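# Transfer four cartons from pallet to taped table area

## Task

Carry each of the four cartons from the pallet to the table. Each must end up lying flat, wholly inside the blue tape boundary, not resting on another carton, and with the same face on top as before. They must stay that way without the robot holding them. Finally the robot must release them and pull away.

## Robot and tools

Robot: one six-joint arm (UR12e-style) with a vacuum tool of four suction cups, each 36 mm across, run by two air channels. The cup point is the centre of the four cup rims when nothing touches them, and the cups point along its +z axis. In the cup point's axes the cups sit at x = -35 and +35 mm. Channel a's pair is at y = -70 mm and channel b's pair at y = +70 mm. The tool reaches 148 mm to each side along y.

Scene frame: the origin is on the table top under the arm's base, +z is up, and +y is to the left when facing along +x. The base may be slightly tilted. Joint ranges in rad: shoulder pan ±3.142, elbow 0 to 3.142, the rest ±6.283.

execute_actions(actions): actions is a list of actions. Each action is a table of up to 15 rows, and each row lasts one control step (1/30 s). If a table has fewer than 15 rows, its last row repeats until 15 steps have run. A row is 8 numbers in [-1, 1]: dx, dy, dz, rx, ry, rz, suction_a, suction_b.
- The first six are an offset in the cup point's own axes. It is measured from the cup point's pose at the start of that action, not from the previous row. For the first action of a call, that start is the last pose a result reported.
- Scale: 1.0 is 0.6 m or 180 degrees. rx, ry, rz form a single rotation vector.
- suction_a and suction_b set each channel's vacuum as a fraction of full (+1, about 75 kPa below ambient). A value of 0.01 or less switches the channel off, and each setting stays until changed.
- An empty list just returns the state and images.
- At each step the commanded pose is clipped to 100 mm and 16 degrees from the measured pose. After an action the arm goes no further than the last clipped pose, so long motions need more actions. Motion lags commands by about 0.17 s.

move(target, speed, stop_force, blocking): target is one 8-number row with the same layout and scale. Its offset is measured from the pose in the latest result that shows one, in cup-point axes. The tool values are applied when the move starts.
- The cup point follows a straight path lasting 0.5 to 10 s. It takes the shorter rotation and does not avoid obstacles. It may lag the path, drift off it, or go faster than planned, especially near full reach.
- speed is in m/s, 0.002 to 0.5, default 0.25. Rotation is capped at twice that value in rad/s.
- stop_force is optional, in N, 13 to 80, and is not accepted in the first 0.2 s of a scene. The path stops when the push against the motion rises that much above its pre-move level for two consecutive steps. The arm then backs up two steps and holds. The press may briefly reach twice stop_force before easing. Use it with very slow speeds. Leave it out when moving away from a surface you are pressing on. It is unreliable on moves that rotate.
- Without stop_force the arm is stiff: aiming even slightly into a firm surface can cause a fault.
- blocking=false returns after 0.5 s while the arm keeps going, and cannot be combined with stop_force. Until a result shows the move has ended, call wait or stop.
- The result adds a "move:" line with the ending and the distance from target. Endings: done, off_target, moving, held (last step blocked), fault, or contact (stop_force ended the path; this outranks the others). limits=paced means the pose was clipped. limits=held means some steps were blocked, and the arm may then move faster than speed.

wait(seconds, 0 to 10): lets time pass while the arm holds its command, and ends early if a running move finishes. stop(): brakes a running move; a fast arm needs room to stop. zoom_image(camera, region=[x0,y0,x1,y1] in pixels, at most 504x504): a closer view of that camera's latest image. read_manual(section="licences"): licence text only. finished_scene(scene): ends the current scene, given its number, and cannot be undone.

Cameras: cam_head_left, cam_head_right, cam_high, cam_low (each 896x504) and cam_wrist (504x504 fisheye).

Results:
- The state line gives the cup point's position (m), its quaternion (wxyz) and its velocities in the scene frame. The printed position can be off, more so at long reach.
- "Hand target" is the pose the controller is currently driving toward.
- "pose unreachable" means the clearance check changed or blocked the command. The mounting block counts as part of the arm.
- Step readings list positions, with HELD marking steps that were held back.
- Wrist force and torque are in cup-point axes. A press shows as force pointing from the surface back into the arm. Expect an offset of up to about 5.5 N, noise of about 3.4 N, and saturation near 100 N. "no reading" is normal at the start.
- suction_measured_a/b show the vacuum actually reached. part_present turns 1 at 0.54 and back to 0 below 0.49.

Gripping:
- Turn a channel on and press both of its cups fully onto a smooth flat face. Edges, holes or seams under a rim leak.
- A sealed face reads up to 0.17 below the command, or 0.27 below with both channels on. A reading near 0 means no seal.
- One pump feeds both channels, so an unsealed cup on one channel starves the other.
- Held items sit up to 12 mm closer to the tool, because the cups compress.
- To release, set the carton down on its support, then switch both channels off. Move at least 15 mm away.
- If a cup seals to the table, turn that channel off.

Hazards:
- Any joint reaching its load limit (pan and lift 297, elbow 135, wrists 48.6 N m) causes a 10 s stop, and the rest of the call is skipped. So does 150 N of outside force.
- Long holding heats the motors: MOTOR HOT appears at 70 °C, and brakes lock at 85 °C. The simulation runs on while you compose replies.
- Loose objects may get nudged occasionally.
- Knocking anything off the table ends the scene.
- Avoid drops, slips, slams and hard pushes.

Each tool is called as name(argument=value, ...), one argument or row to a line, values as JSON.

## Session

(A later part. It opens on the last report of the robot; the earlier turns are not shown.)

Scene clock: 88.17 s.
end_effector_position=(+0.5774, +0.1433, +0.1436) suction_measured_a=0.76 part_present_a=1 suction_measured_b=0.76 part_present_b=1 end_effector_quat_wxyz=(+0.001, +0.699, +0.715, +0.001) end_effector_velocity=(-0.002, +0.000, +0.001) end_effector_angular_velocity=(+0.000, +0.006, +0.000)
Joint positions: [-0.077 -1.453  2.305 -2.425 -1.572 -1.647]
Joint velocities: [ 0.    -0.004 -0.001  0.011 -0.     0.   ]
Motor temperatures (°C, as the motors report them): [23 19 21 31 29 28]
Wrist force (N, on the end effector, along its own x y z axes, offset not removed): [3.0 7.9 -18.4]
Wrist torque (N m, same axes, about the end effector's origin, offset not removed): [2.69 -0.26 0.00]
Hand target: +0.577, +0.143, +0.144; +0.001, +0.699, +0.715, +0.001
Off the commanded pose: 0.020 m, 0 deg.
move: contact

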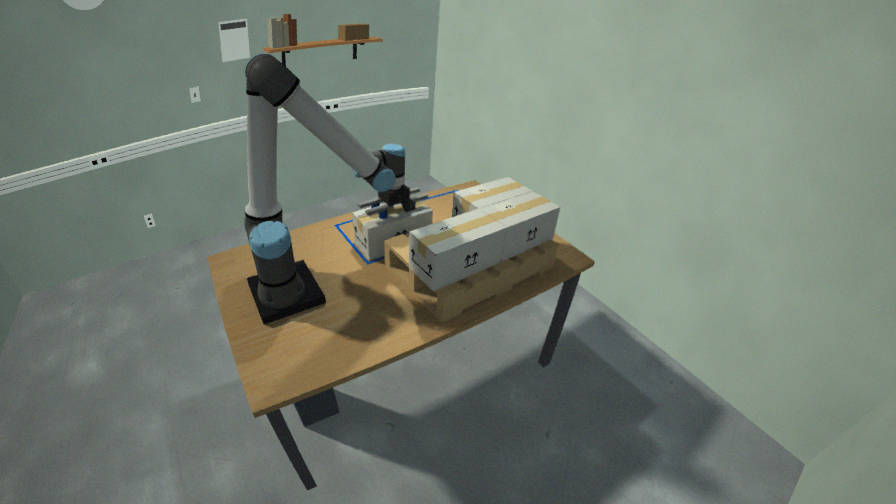

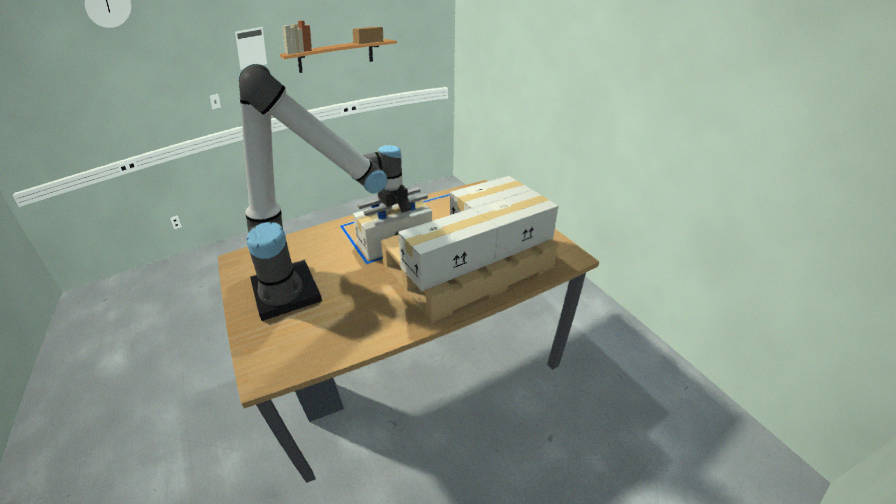

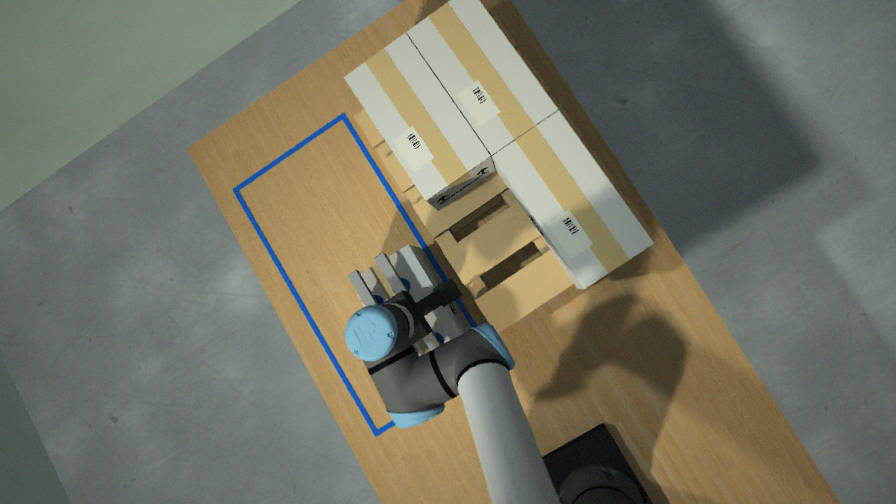

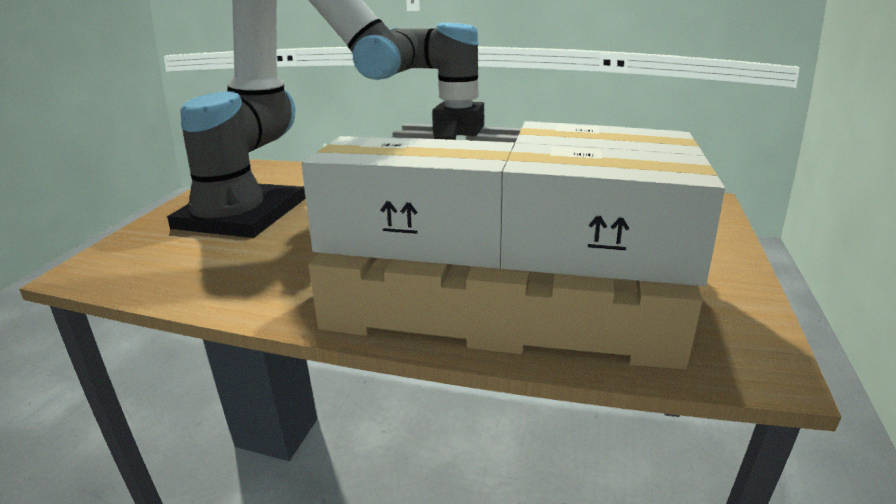

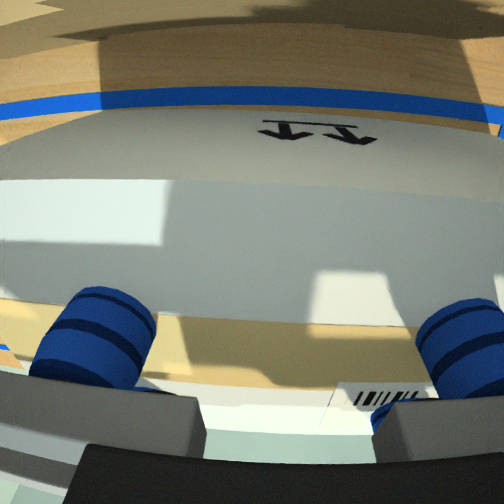

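execute_actions(
  actions=[
    [[0,0,-0.002,0,0,0,0,0],[0,0,-0.002,0,0,0,0,0],[0,0,-0.002,0,0,0,0,0],[0,0,-0.002,0,0,0,0,0],[0,0,-0.002,0,0,0,0,0],[0,0,-0.002,0,0,0,0,0],[0,0,-0.03,0,0,0,0,0]],
  ],
)

move(
  target=[0,0.3,-0.235,0,0,0,0,0],
  speed=0.4,
)

move(
  target=[-0.408,0.249,0.012,0,0,-0.014,0,0],
  speed=0.4,
)

Scene clock: 98.83 s.
end_effector_position=(+0.5773, +0.1433, +0.1590) suction_measured_a=0.01 part_present_a=0 suction_measured_b=0.01 part_present_b=0 end_effector_quat_wxyz=(+0.001, +0.699, +0.715, +0.001) end_effector_velocity=(+0.000, +0.000, +0.020) end_effector_angular_velocity=(-0.001, +0.000, +0.000)
Joint positions: [-0.077 -1.478  2.294 -2.39  -1.572 -1.647]
Joint velocities: [ 0.    -0.032 -0.016  0.048 -0.001  0.   ]
Motor temperatures (°C, as the motors report them): [23 19 21 31 29 28]
Wrist force (N, on the end effector, along its own x y z axes, offset not removed): [1.8 -2.7 -3.1]
Wrist torque (N m, same axes, about the end effector's origin, offset not removed): [-0.42 -0.36 0.10]
Hand target: +0.577, +0.143, +0.162; +0.001, +0.699, +0.715, +0.001
Off the commanded pose: 0.003 m, 0 deg.
Step readings (end_effector_position):
0: (+0.5774, +0.1433, +0.1442)
1: (+0.5774, +0.1433, +0.1442)
2: (+0.5774, +0.1433, +0.1443)
4: (+0.5778, +0.1433, +0.1449)
8: (+0.5777, +0.1433, +0.1469)
15: end_effector_position above

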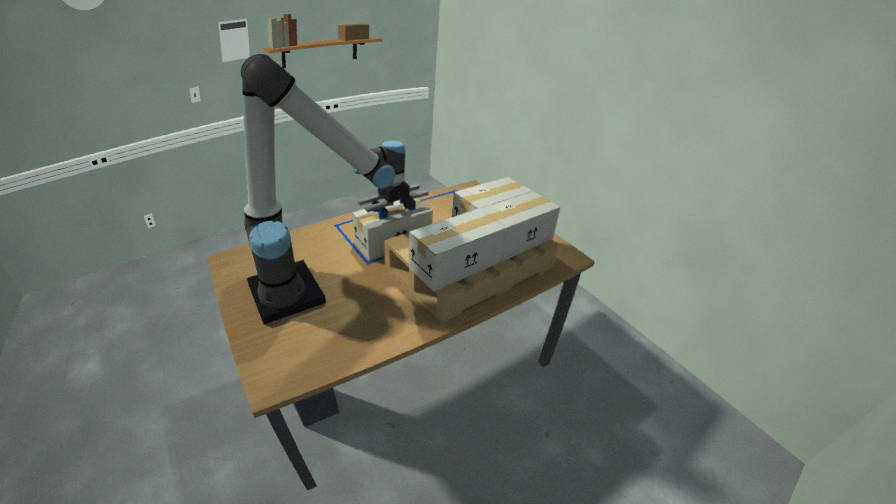

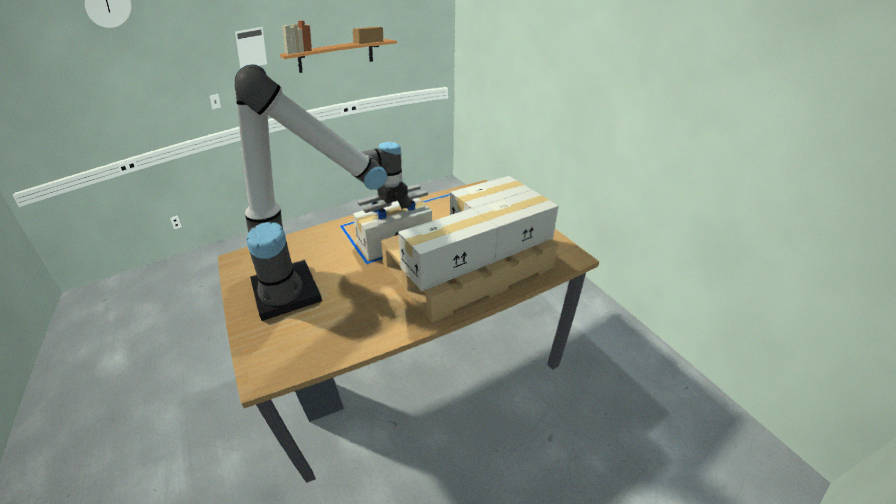

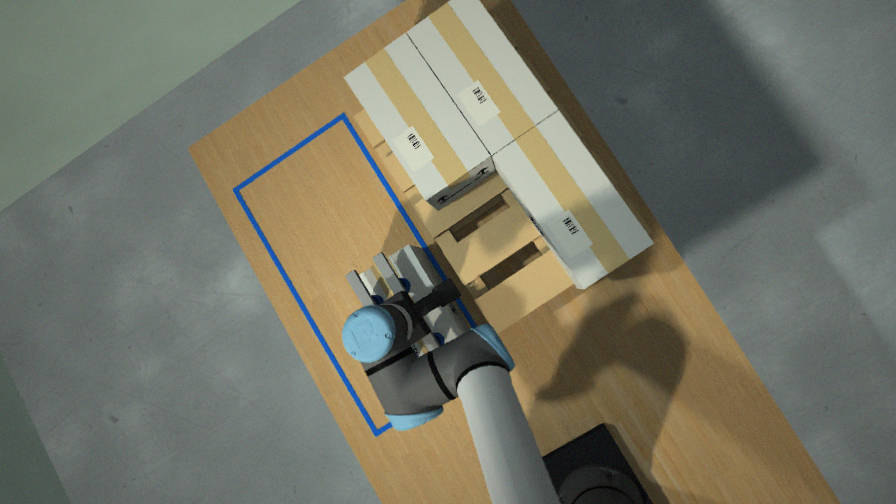

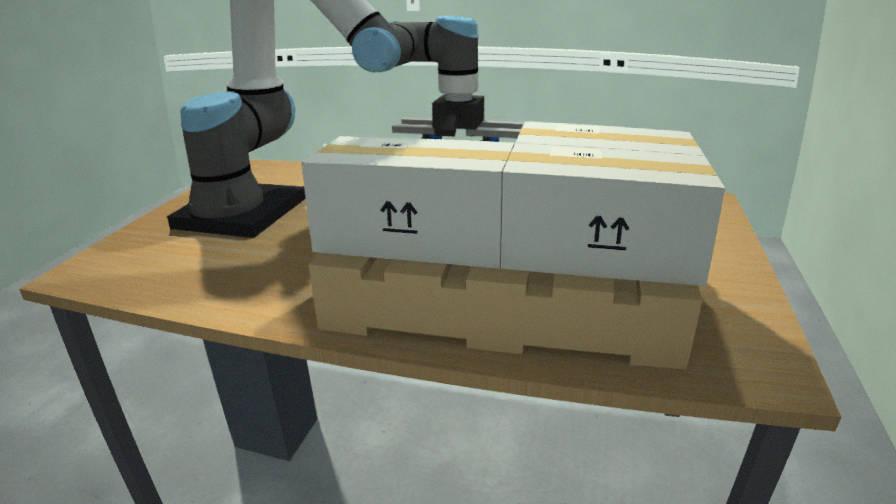

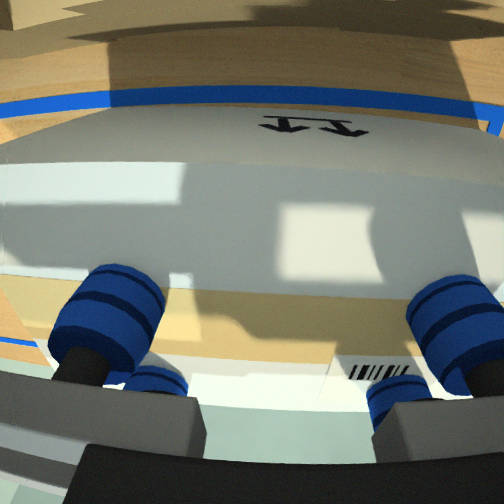

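Scene clock: 100.20 s.
end_effector_position=(+0.7567, +0.1474, +0.3003) suction_measured_a=0.01 part_present_a=0 suction_measured_b=0.01 part_present_b=0 end_effector_quat_wxyz=(+0.001, +0.699, +0.715, +0.001) end_effector_velocity=(+0.002, +0.001, +0.001) end_effector_angular_velocity=(+0.001, +0.002, +0.001)
Joint positions: [-0.058 -1.367  1.849 -2.056 -1.572 -1.629]
Joint velocities: [ 0.001  0.003 -0.006  0.004  0.     0.   ]
Motor temperatures (°C, as the motors report them): [23 19 21 31 29 28]
Wrist force (N, on the end effector, along its own x y z axes, offset not removed): [2.2 -0.8 -1.3]
Wrist torque (N m, same axes, about the end effector's origin, offset not removed): [-0.09 -0.44 0.02]
Hand target: +0.757, +0.147, +0.300; +0.001, +0.699, +0.715, +0.001
Off the commanded pose: 0.000 m, 0 deg.
move: done

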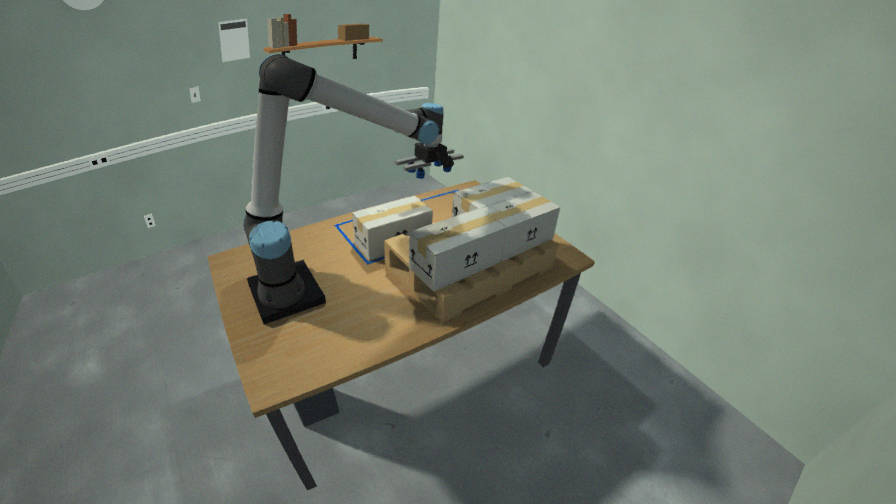

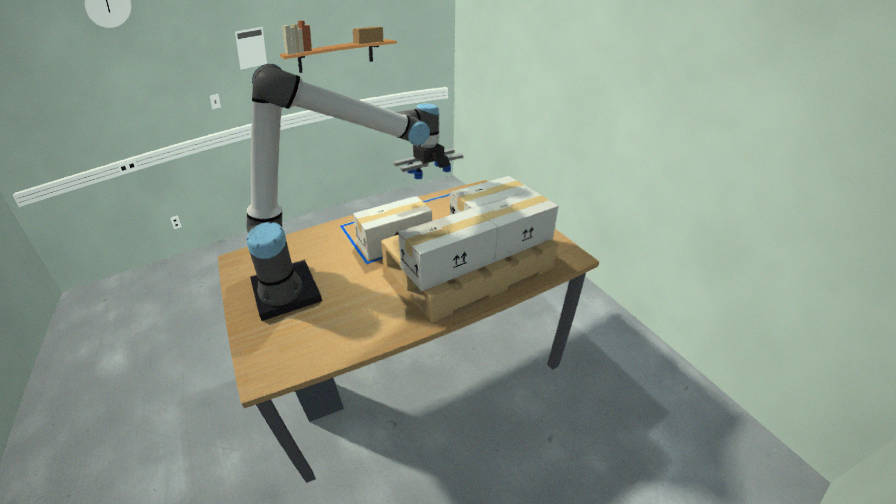

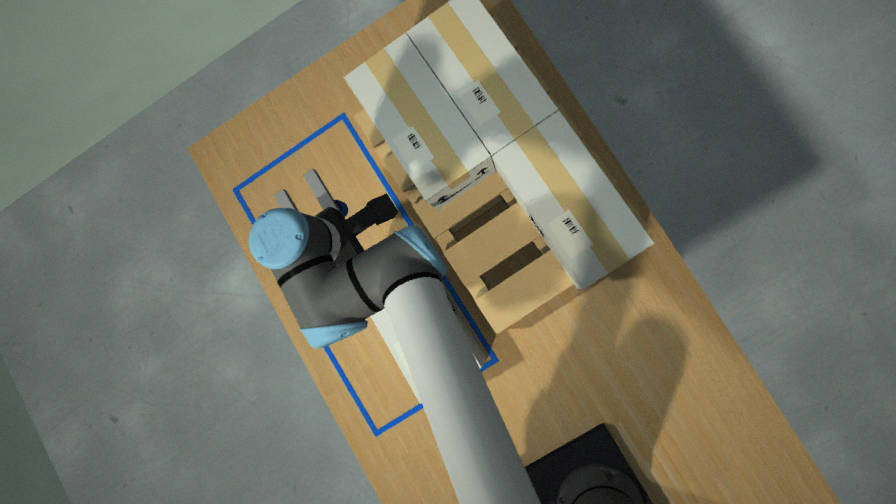

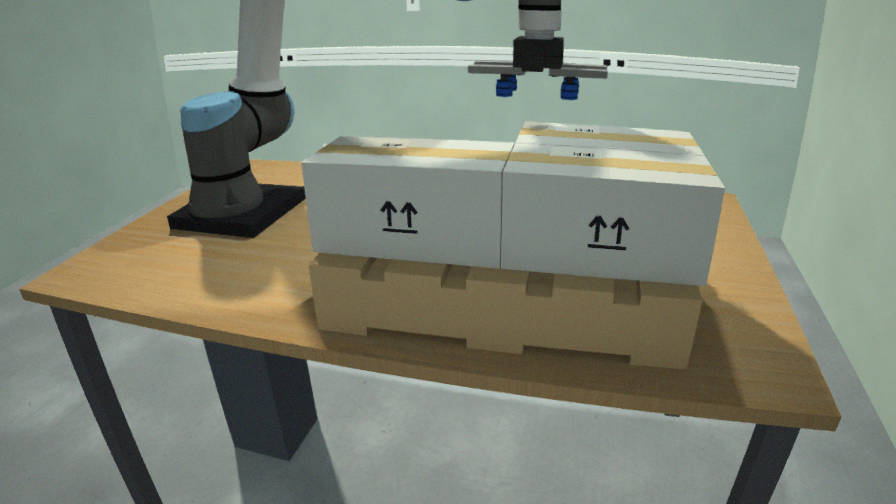

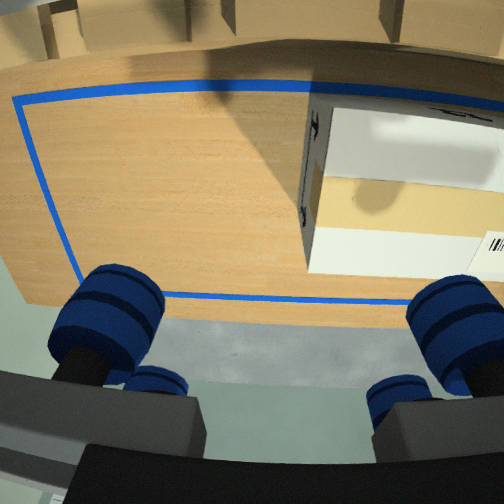

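Scene clock: 101.73 s.
end_effector_position=(+0.9116, -0.0936, +0.2936) suction_measured_a=0.01 part_present_a=0 suction_measured_b=0.01 part_present_b=0 end_effector_quat_wxyz=(+0.001, +0.683, +0.730, +0.001) end_effector_velocity=(+0.002, -0.001, +0.001) end_effector_angular_velocity=(+0.000, -0.000, +0.001)
Joint positions: [-0.317 -1.141  1.553 -1.985 -1.571 -1.931]
Joint velocities: [-0.     0.002 -0.004  0.002  0.    -0.002]
Motor temperatures (°C, as the motors report them): [23 19 21 31 29 28]
Wrist force (N, on the end effector, along its own x y z axes, offset not removed): [-0.1 -1.2 -0.8]
Wrist torque (N m, same axes, about the end effector's origin, offset not removed): [-0.22 -0.02 0.10]
Hand target: +0.912, -0.094, +0.294; +0.001, +0.683, +0.730, +0.001
Off the commanded pose: 0.000 m, 0 deg.
move: done

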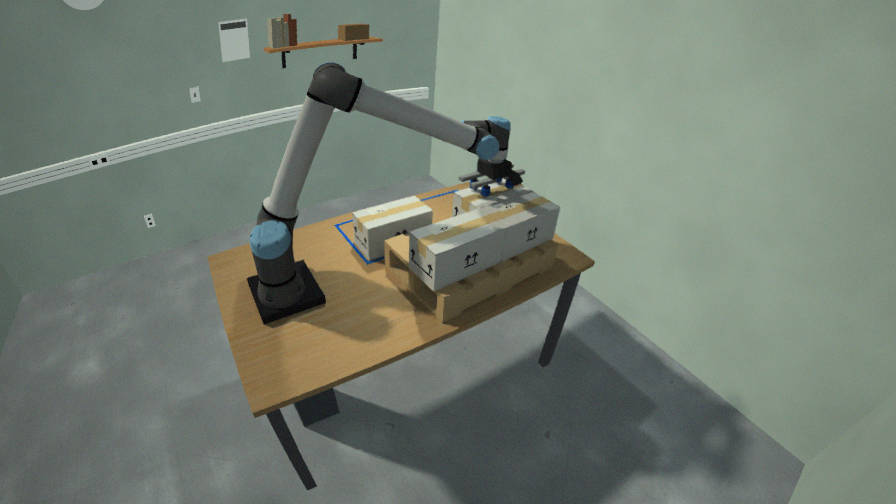

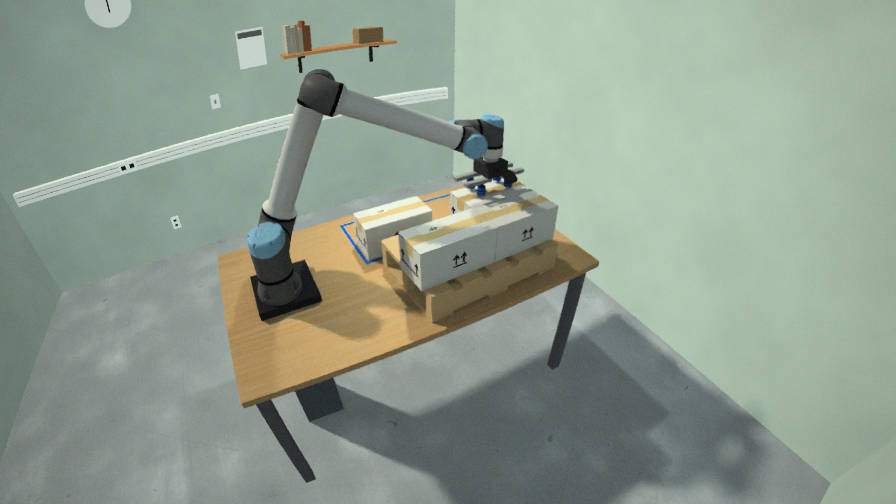

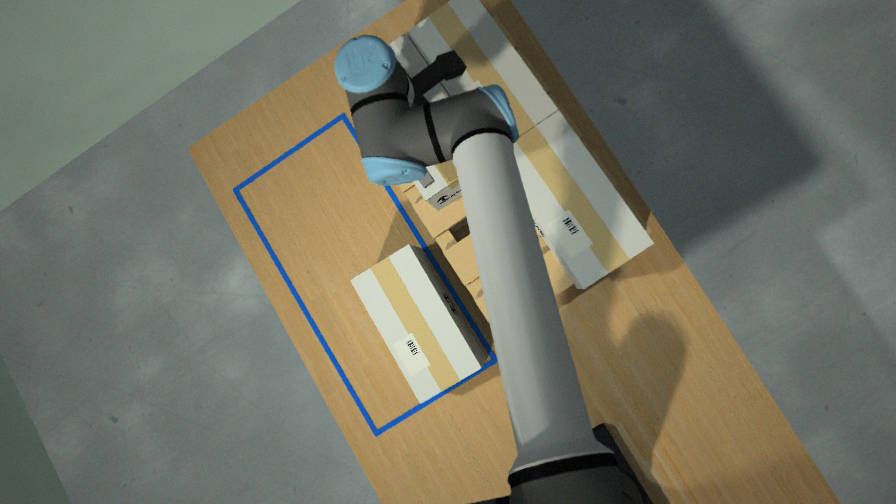

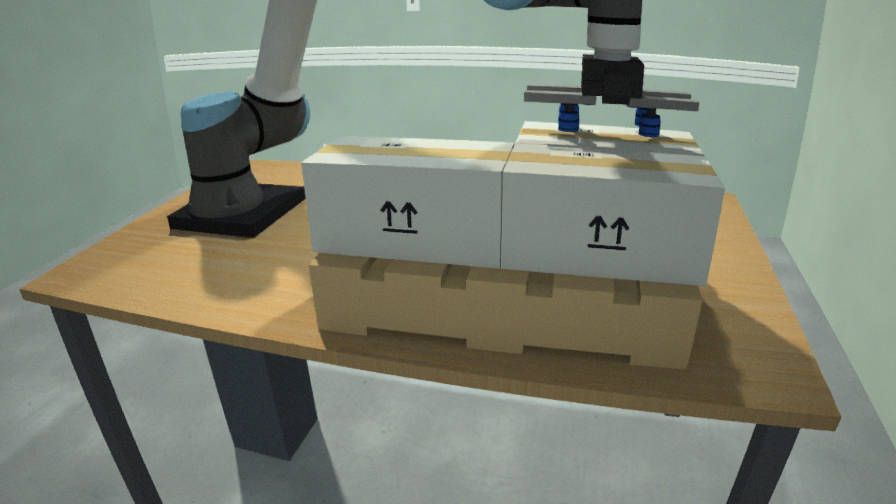

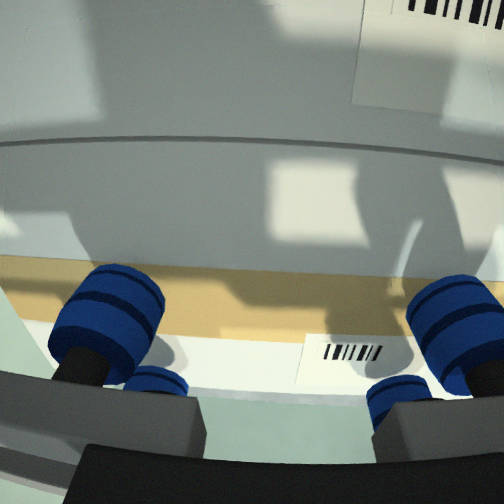

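move(
  target=[-0.007,0.008,0.019,0,0,0,0,0],
  speed=0.08,
)

move(
  target=[0,0,0.0175,0,0,0,1,1],
  speed=0.025,
  stop_force=35,
)

Scene clock: 107.90 s.
end_effector_position=(+0.9165, -0.0974, +0.2825) suction_measured_a=0.01 part_present_a=0 suction_measured_b=0.01 part_present_b=0 end_effector_quat_wxyz=(+0.001, +0.683, +0.730, +0.001) end_effector_velocity=(+0.001, +0.000, -0.003) end_effector_angular_velocity=(+0.000, +0.000, +0.001)
Joint positions: [-0.319 -1.126  1.551 -1.999 -1.571 -1.933]
Joint velocities: [ 0.001  0.004 -0.    -0.003  0.    -0.   ]
Motor temperatures (°C, as the motors report them): [23 19 21 31 29 28]
Wrist force (N, on the end effector, along its own x y z axes, offset not removed): [-0.7 1.8 -1.2]
Wrist torque (N m, same axes, about the end effector's origin, offset not removed): [0.18 -0.01 0.12]
Hand target: +0.917, -0.097, +0.282; +0.001, +0.683, +0.730, +0.001
Off the commanded pose: 0.000 m, 0 deg.
move: done

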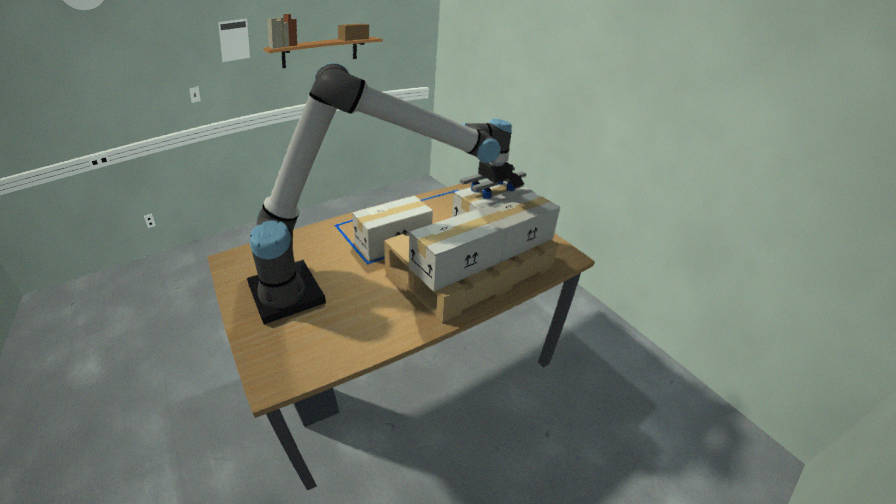

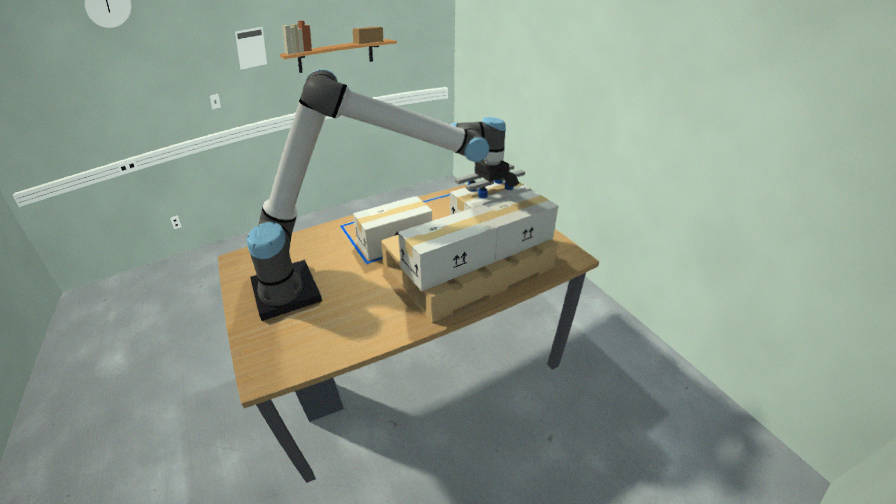

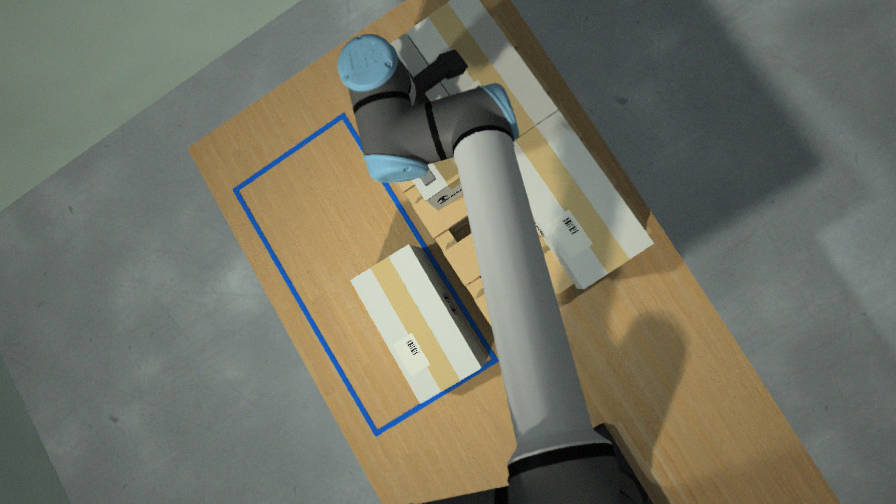

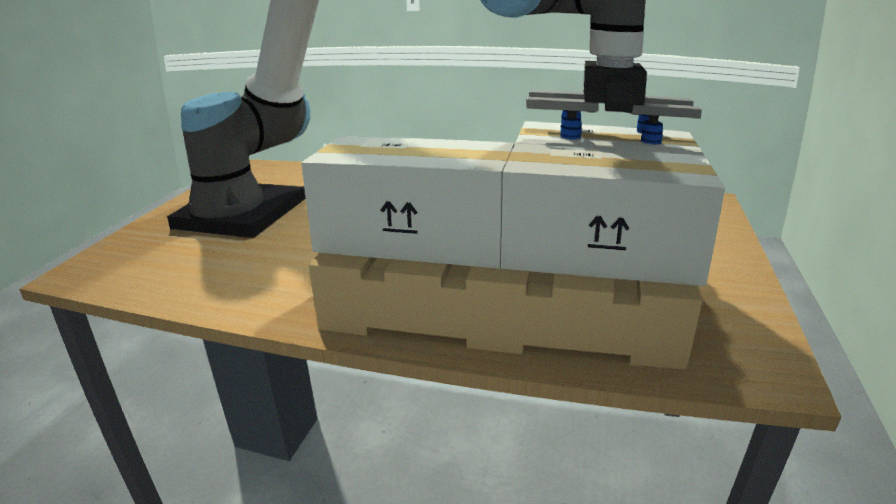

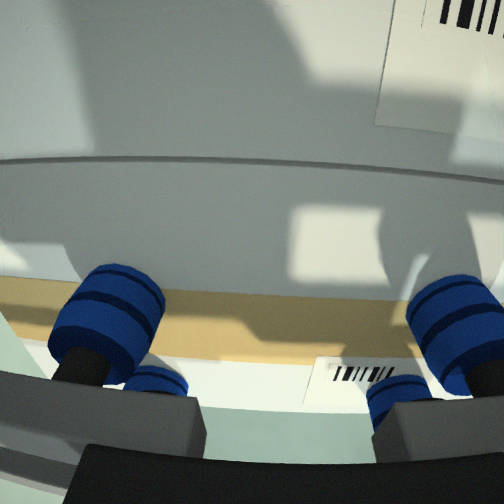

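Scene clock: 108.70 s.
end_effector_position=(+0.9166, -0.0974, +0.2723) suction_measured_a=0.58 part_present_a=1 suction_measured_b=0.58 part_present_b=1 end_effector_quat_wxyz=(+0.001, +0.683, +0.730, +0.001) end_effector_velocity=(-0.000, +0.001, -0.003) end_effector_angular_velocity=(+0.001, +0.001, +0.001)
Joint positions: [-0.319 -1.119  1.56  -2.015 -1.571 -1.933]
Joint velocities: [ 0.001  0.002  0.003 -0.004  0.     0.   ]
Motor temperatures (°C, as the motors report them): [23 19 21 31 29 28]
Wrist force (N, on the end effector, along its own x y z axes, offset not removed): [-3.2 -1.4 20.2]
Wrist torque (N m, same axes, about the end effector's origin, offset not removed): [-0.84 0.41 0.08]
Hand target: +0.917, -0.097, +0.272; +0.001, +0.683, +0.730, +0.001
Off the commanded pose: 0.000 m, 0 deg.
move: done

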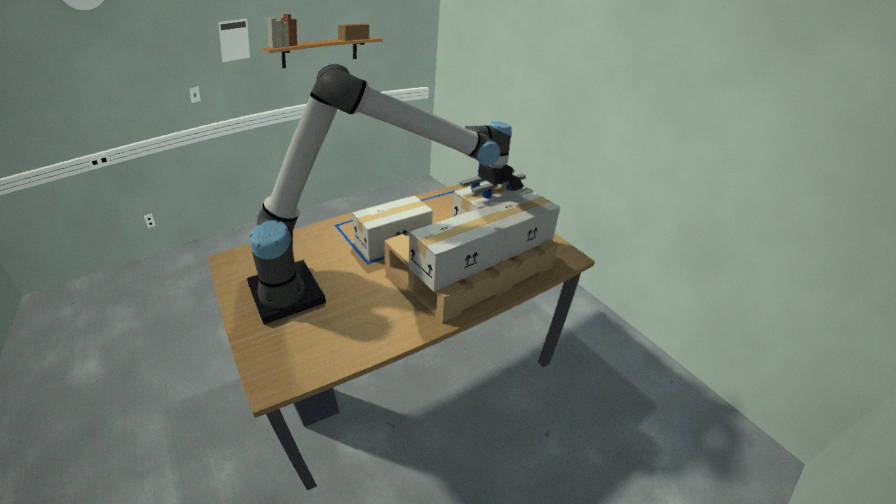

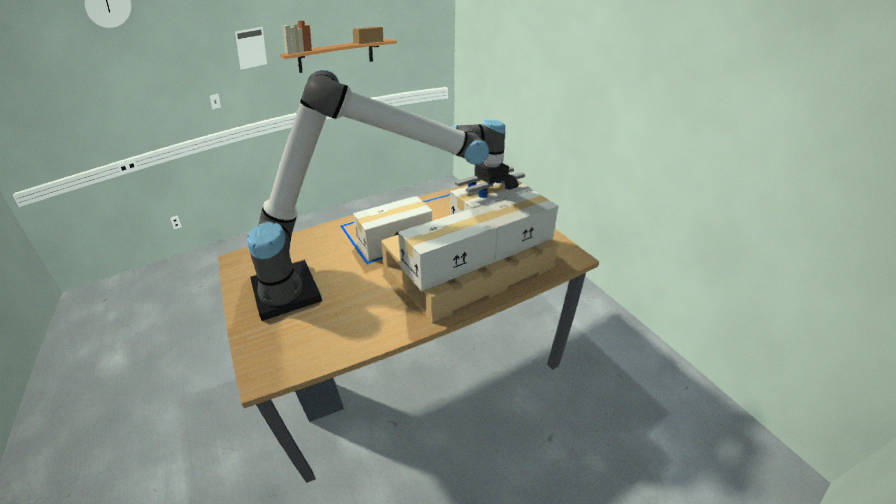

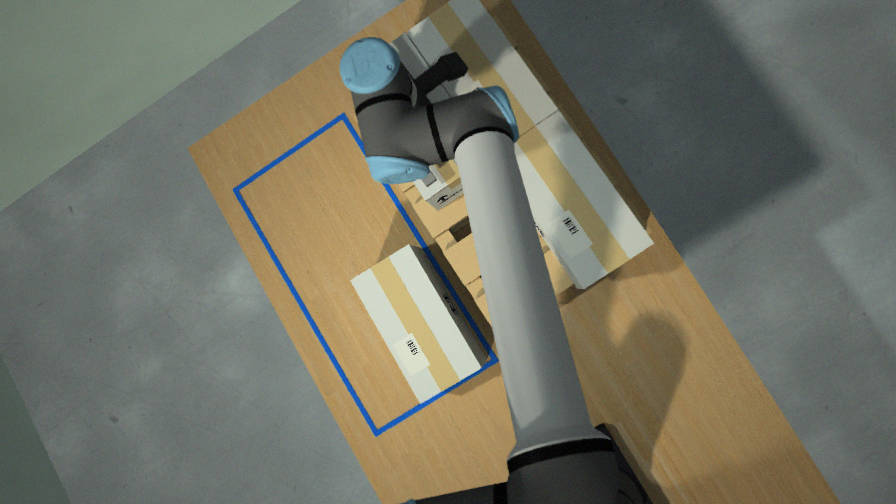

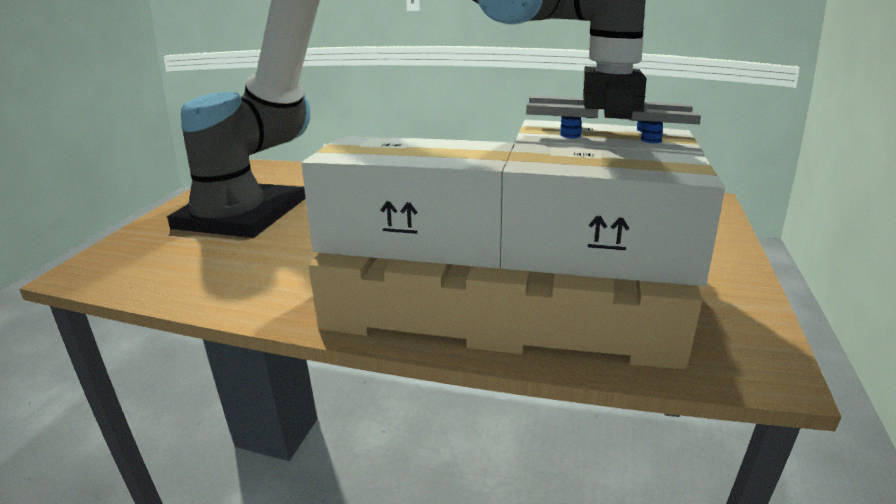

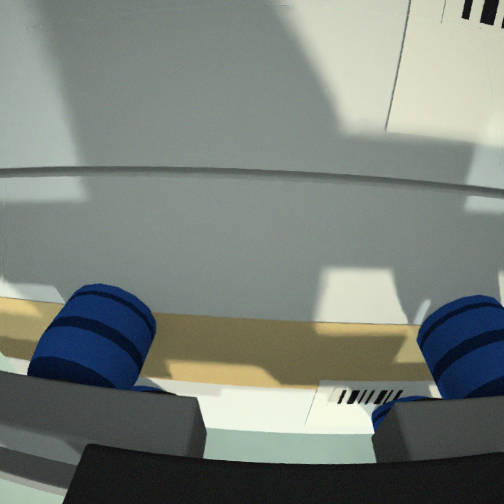

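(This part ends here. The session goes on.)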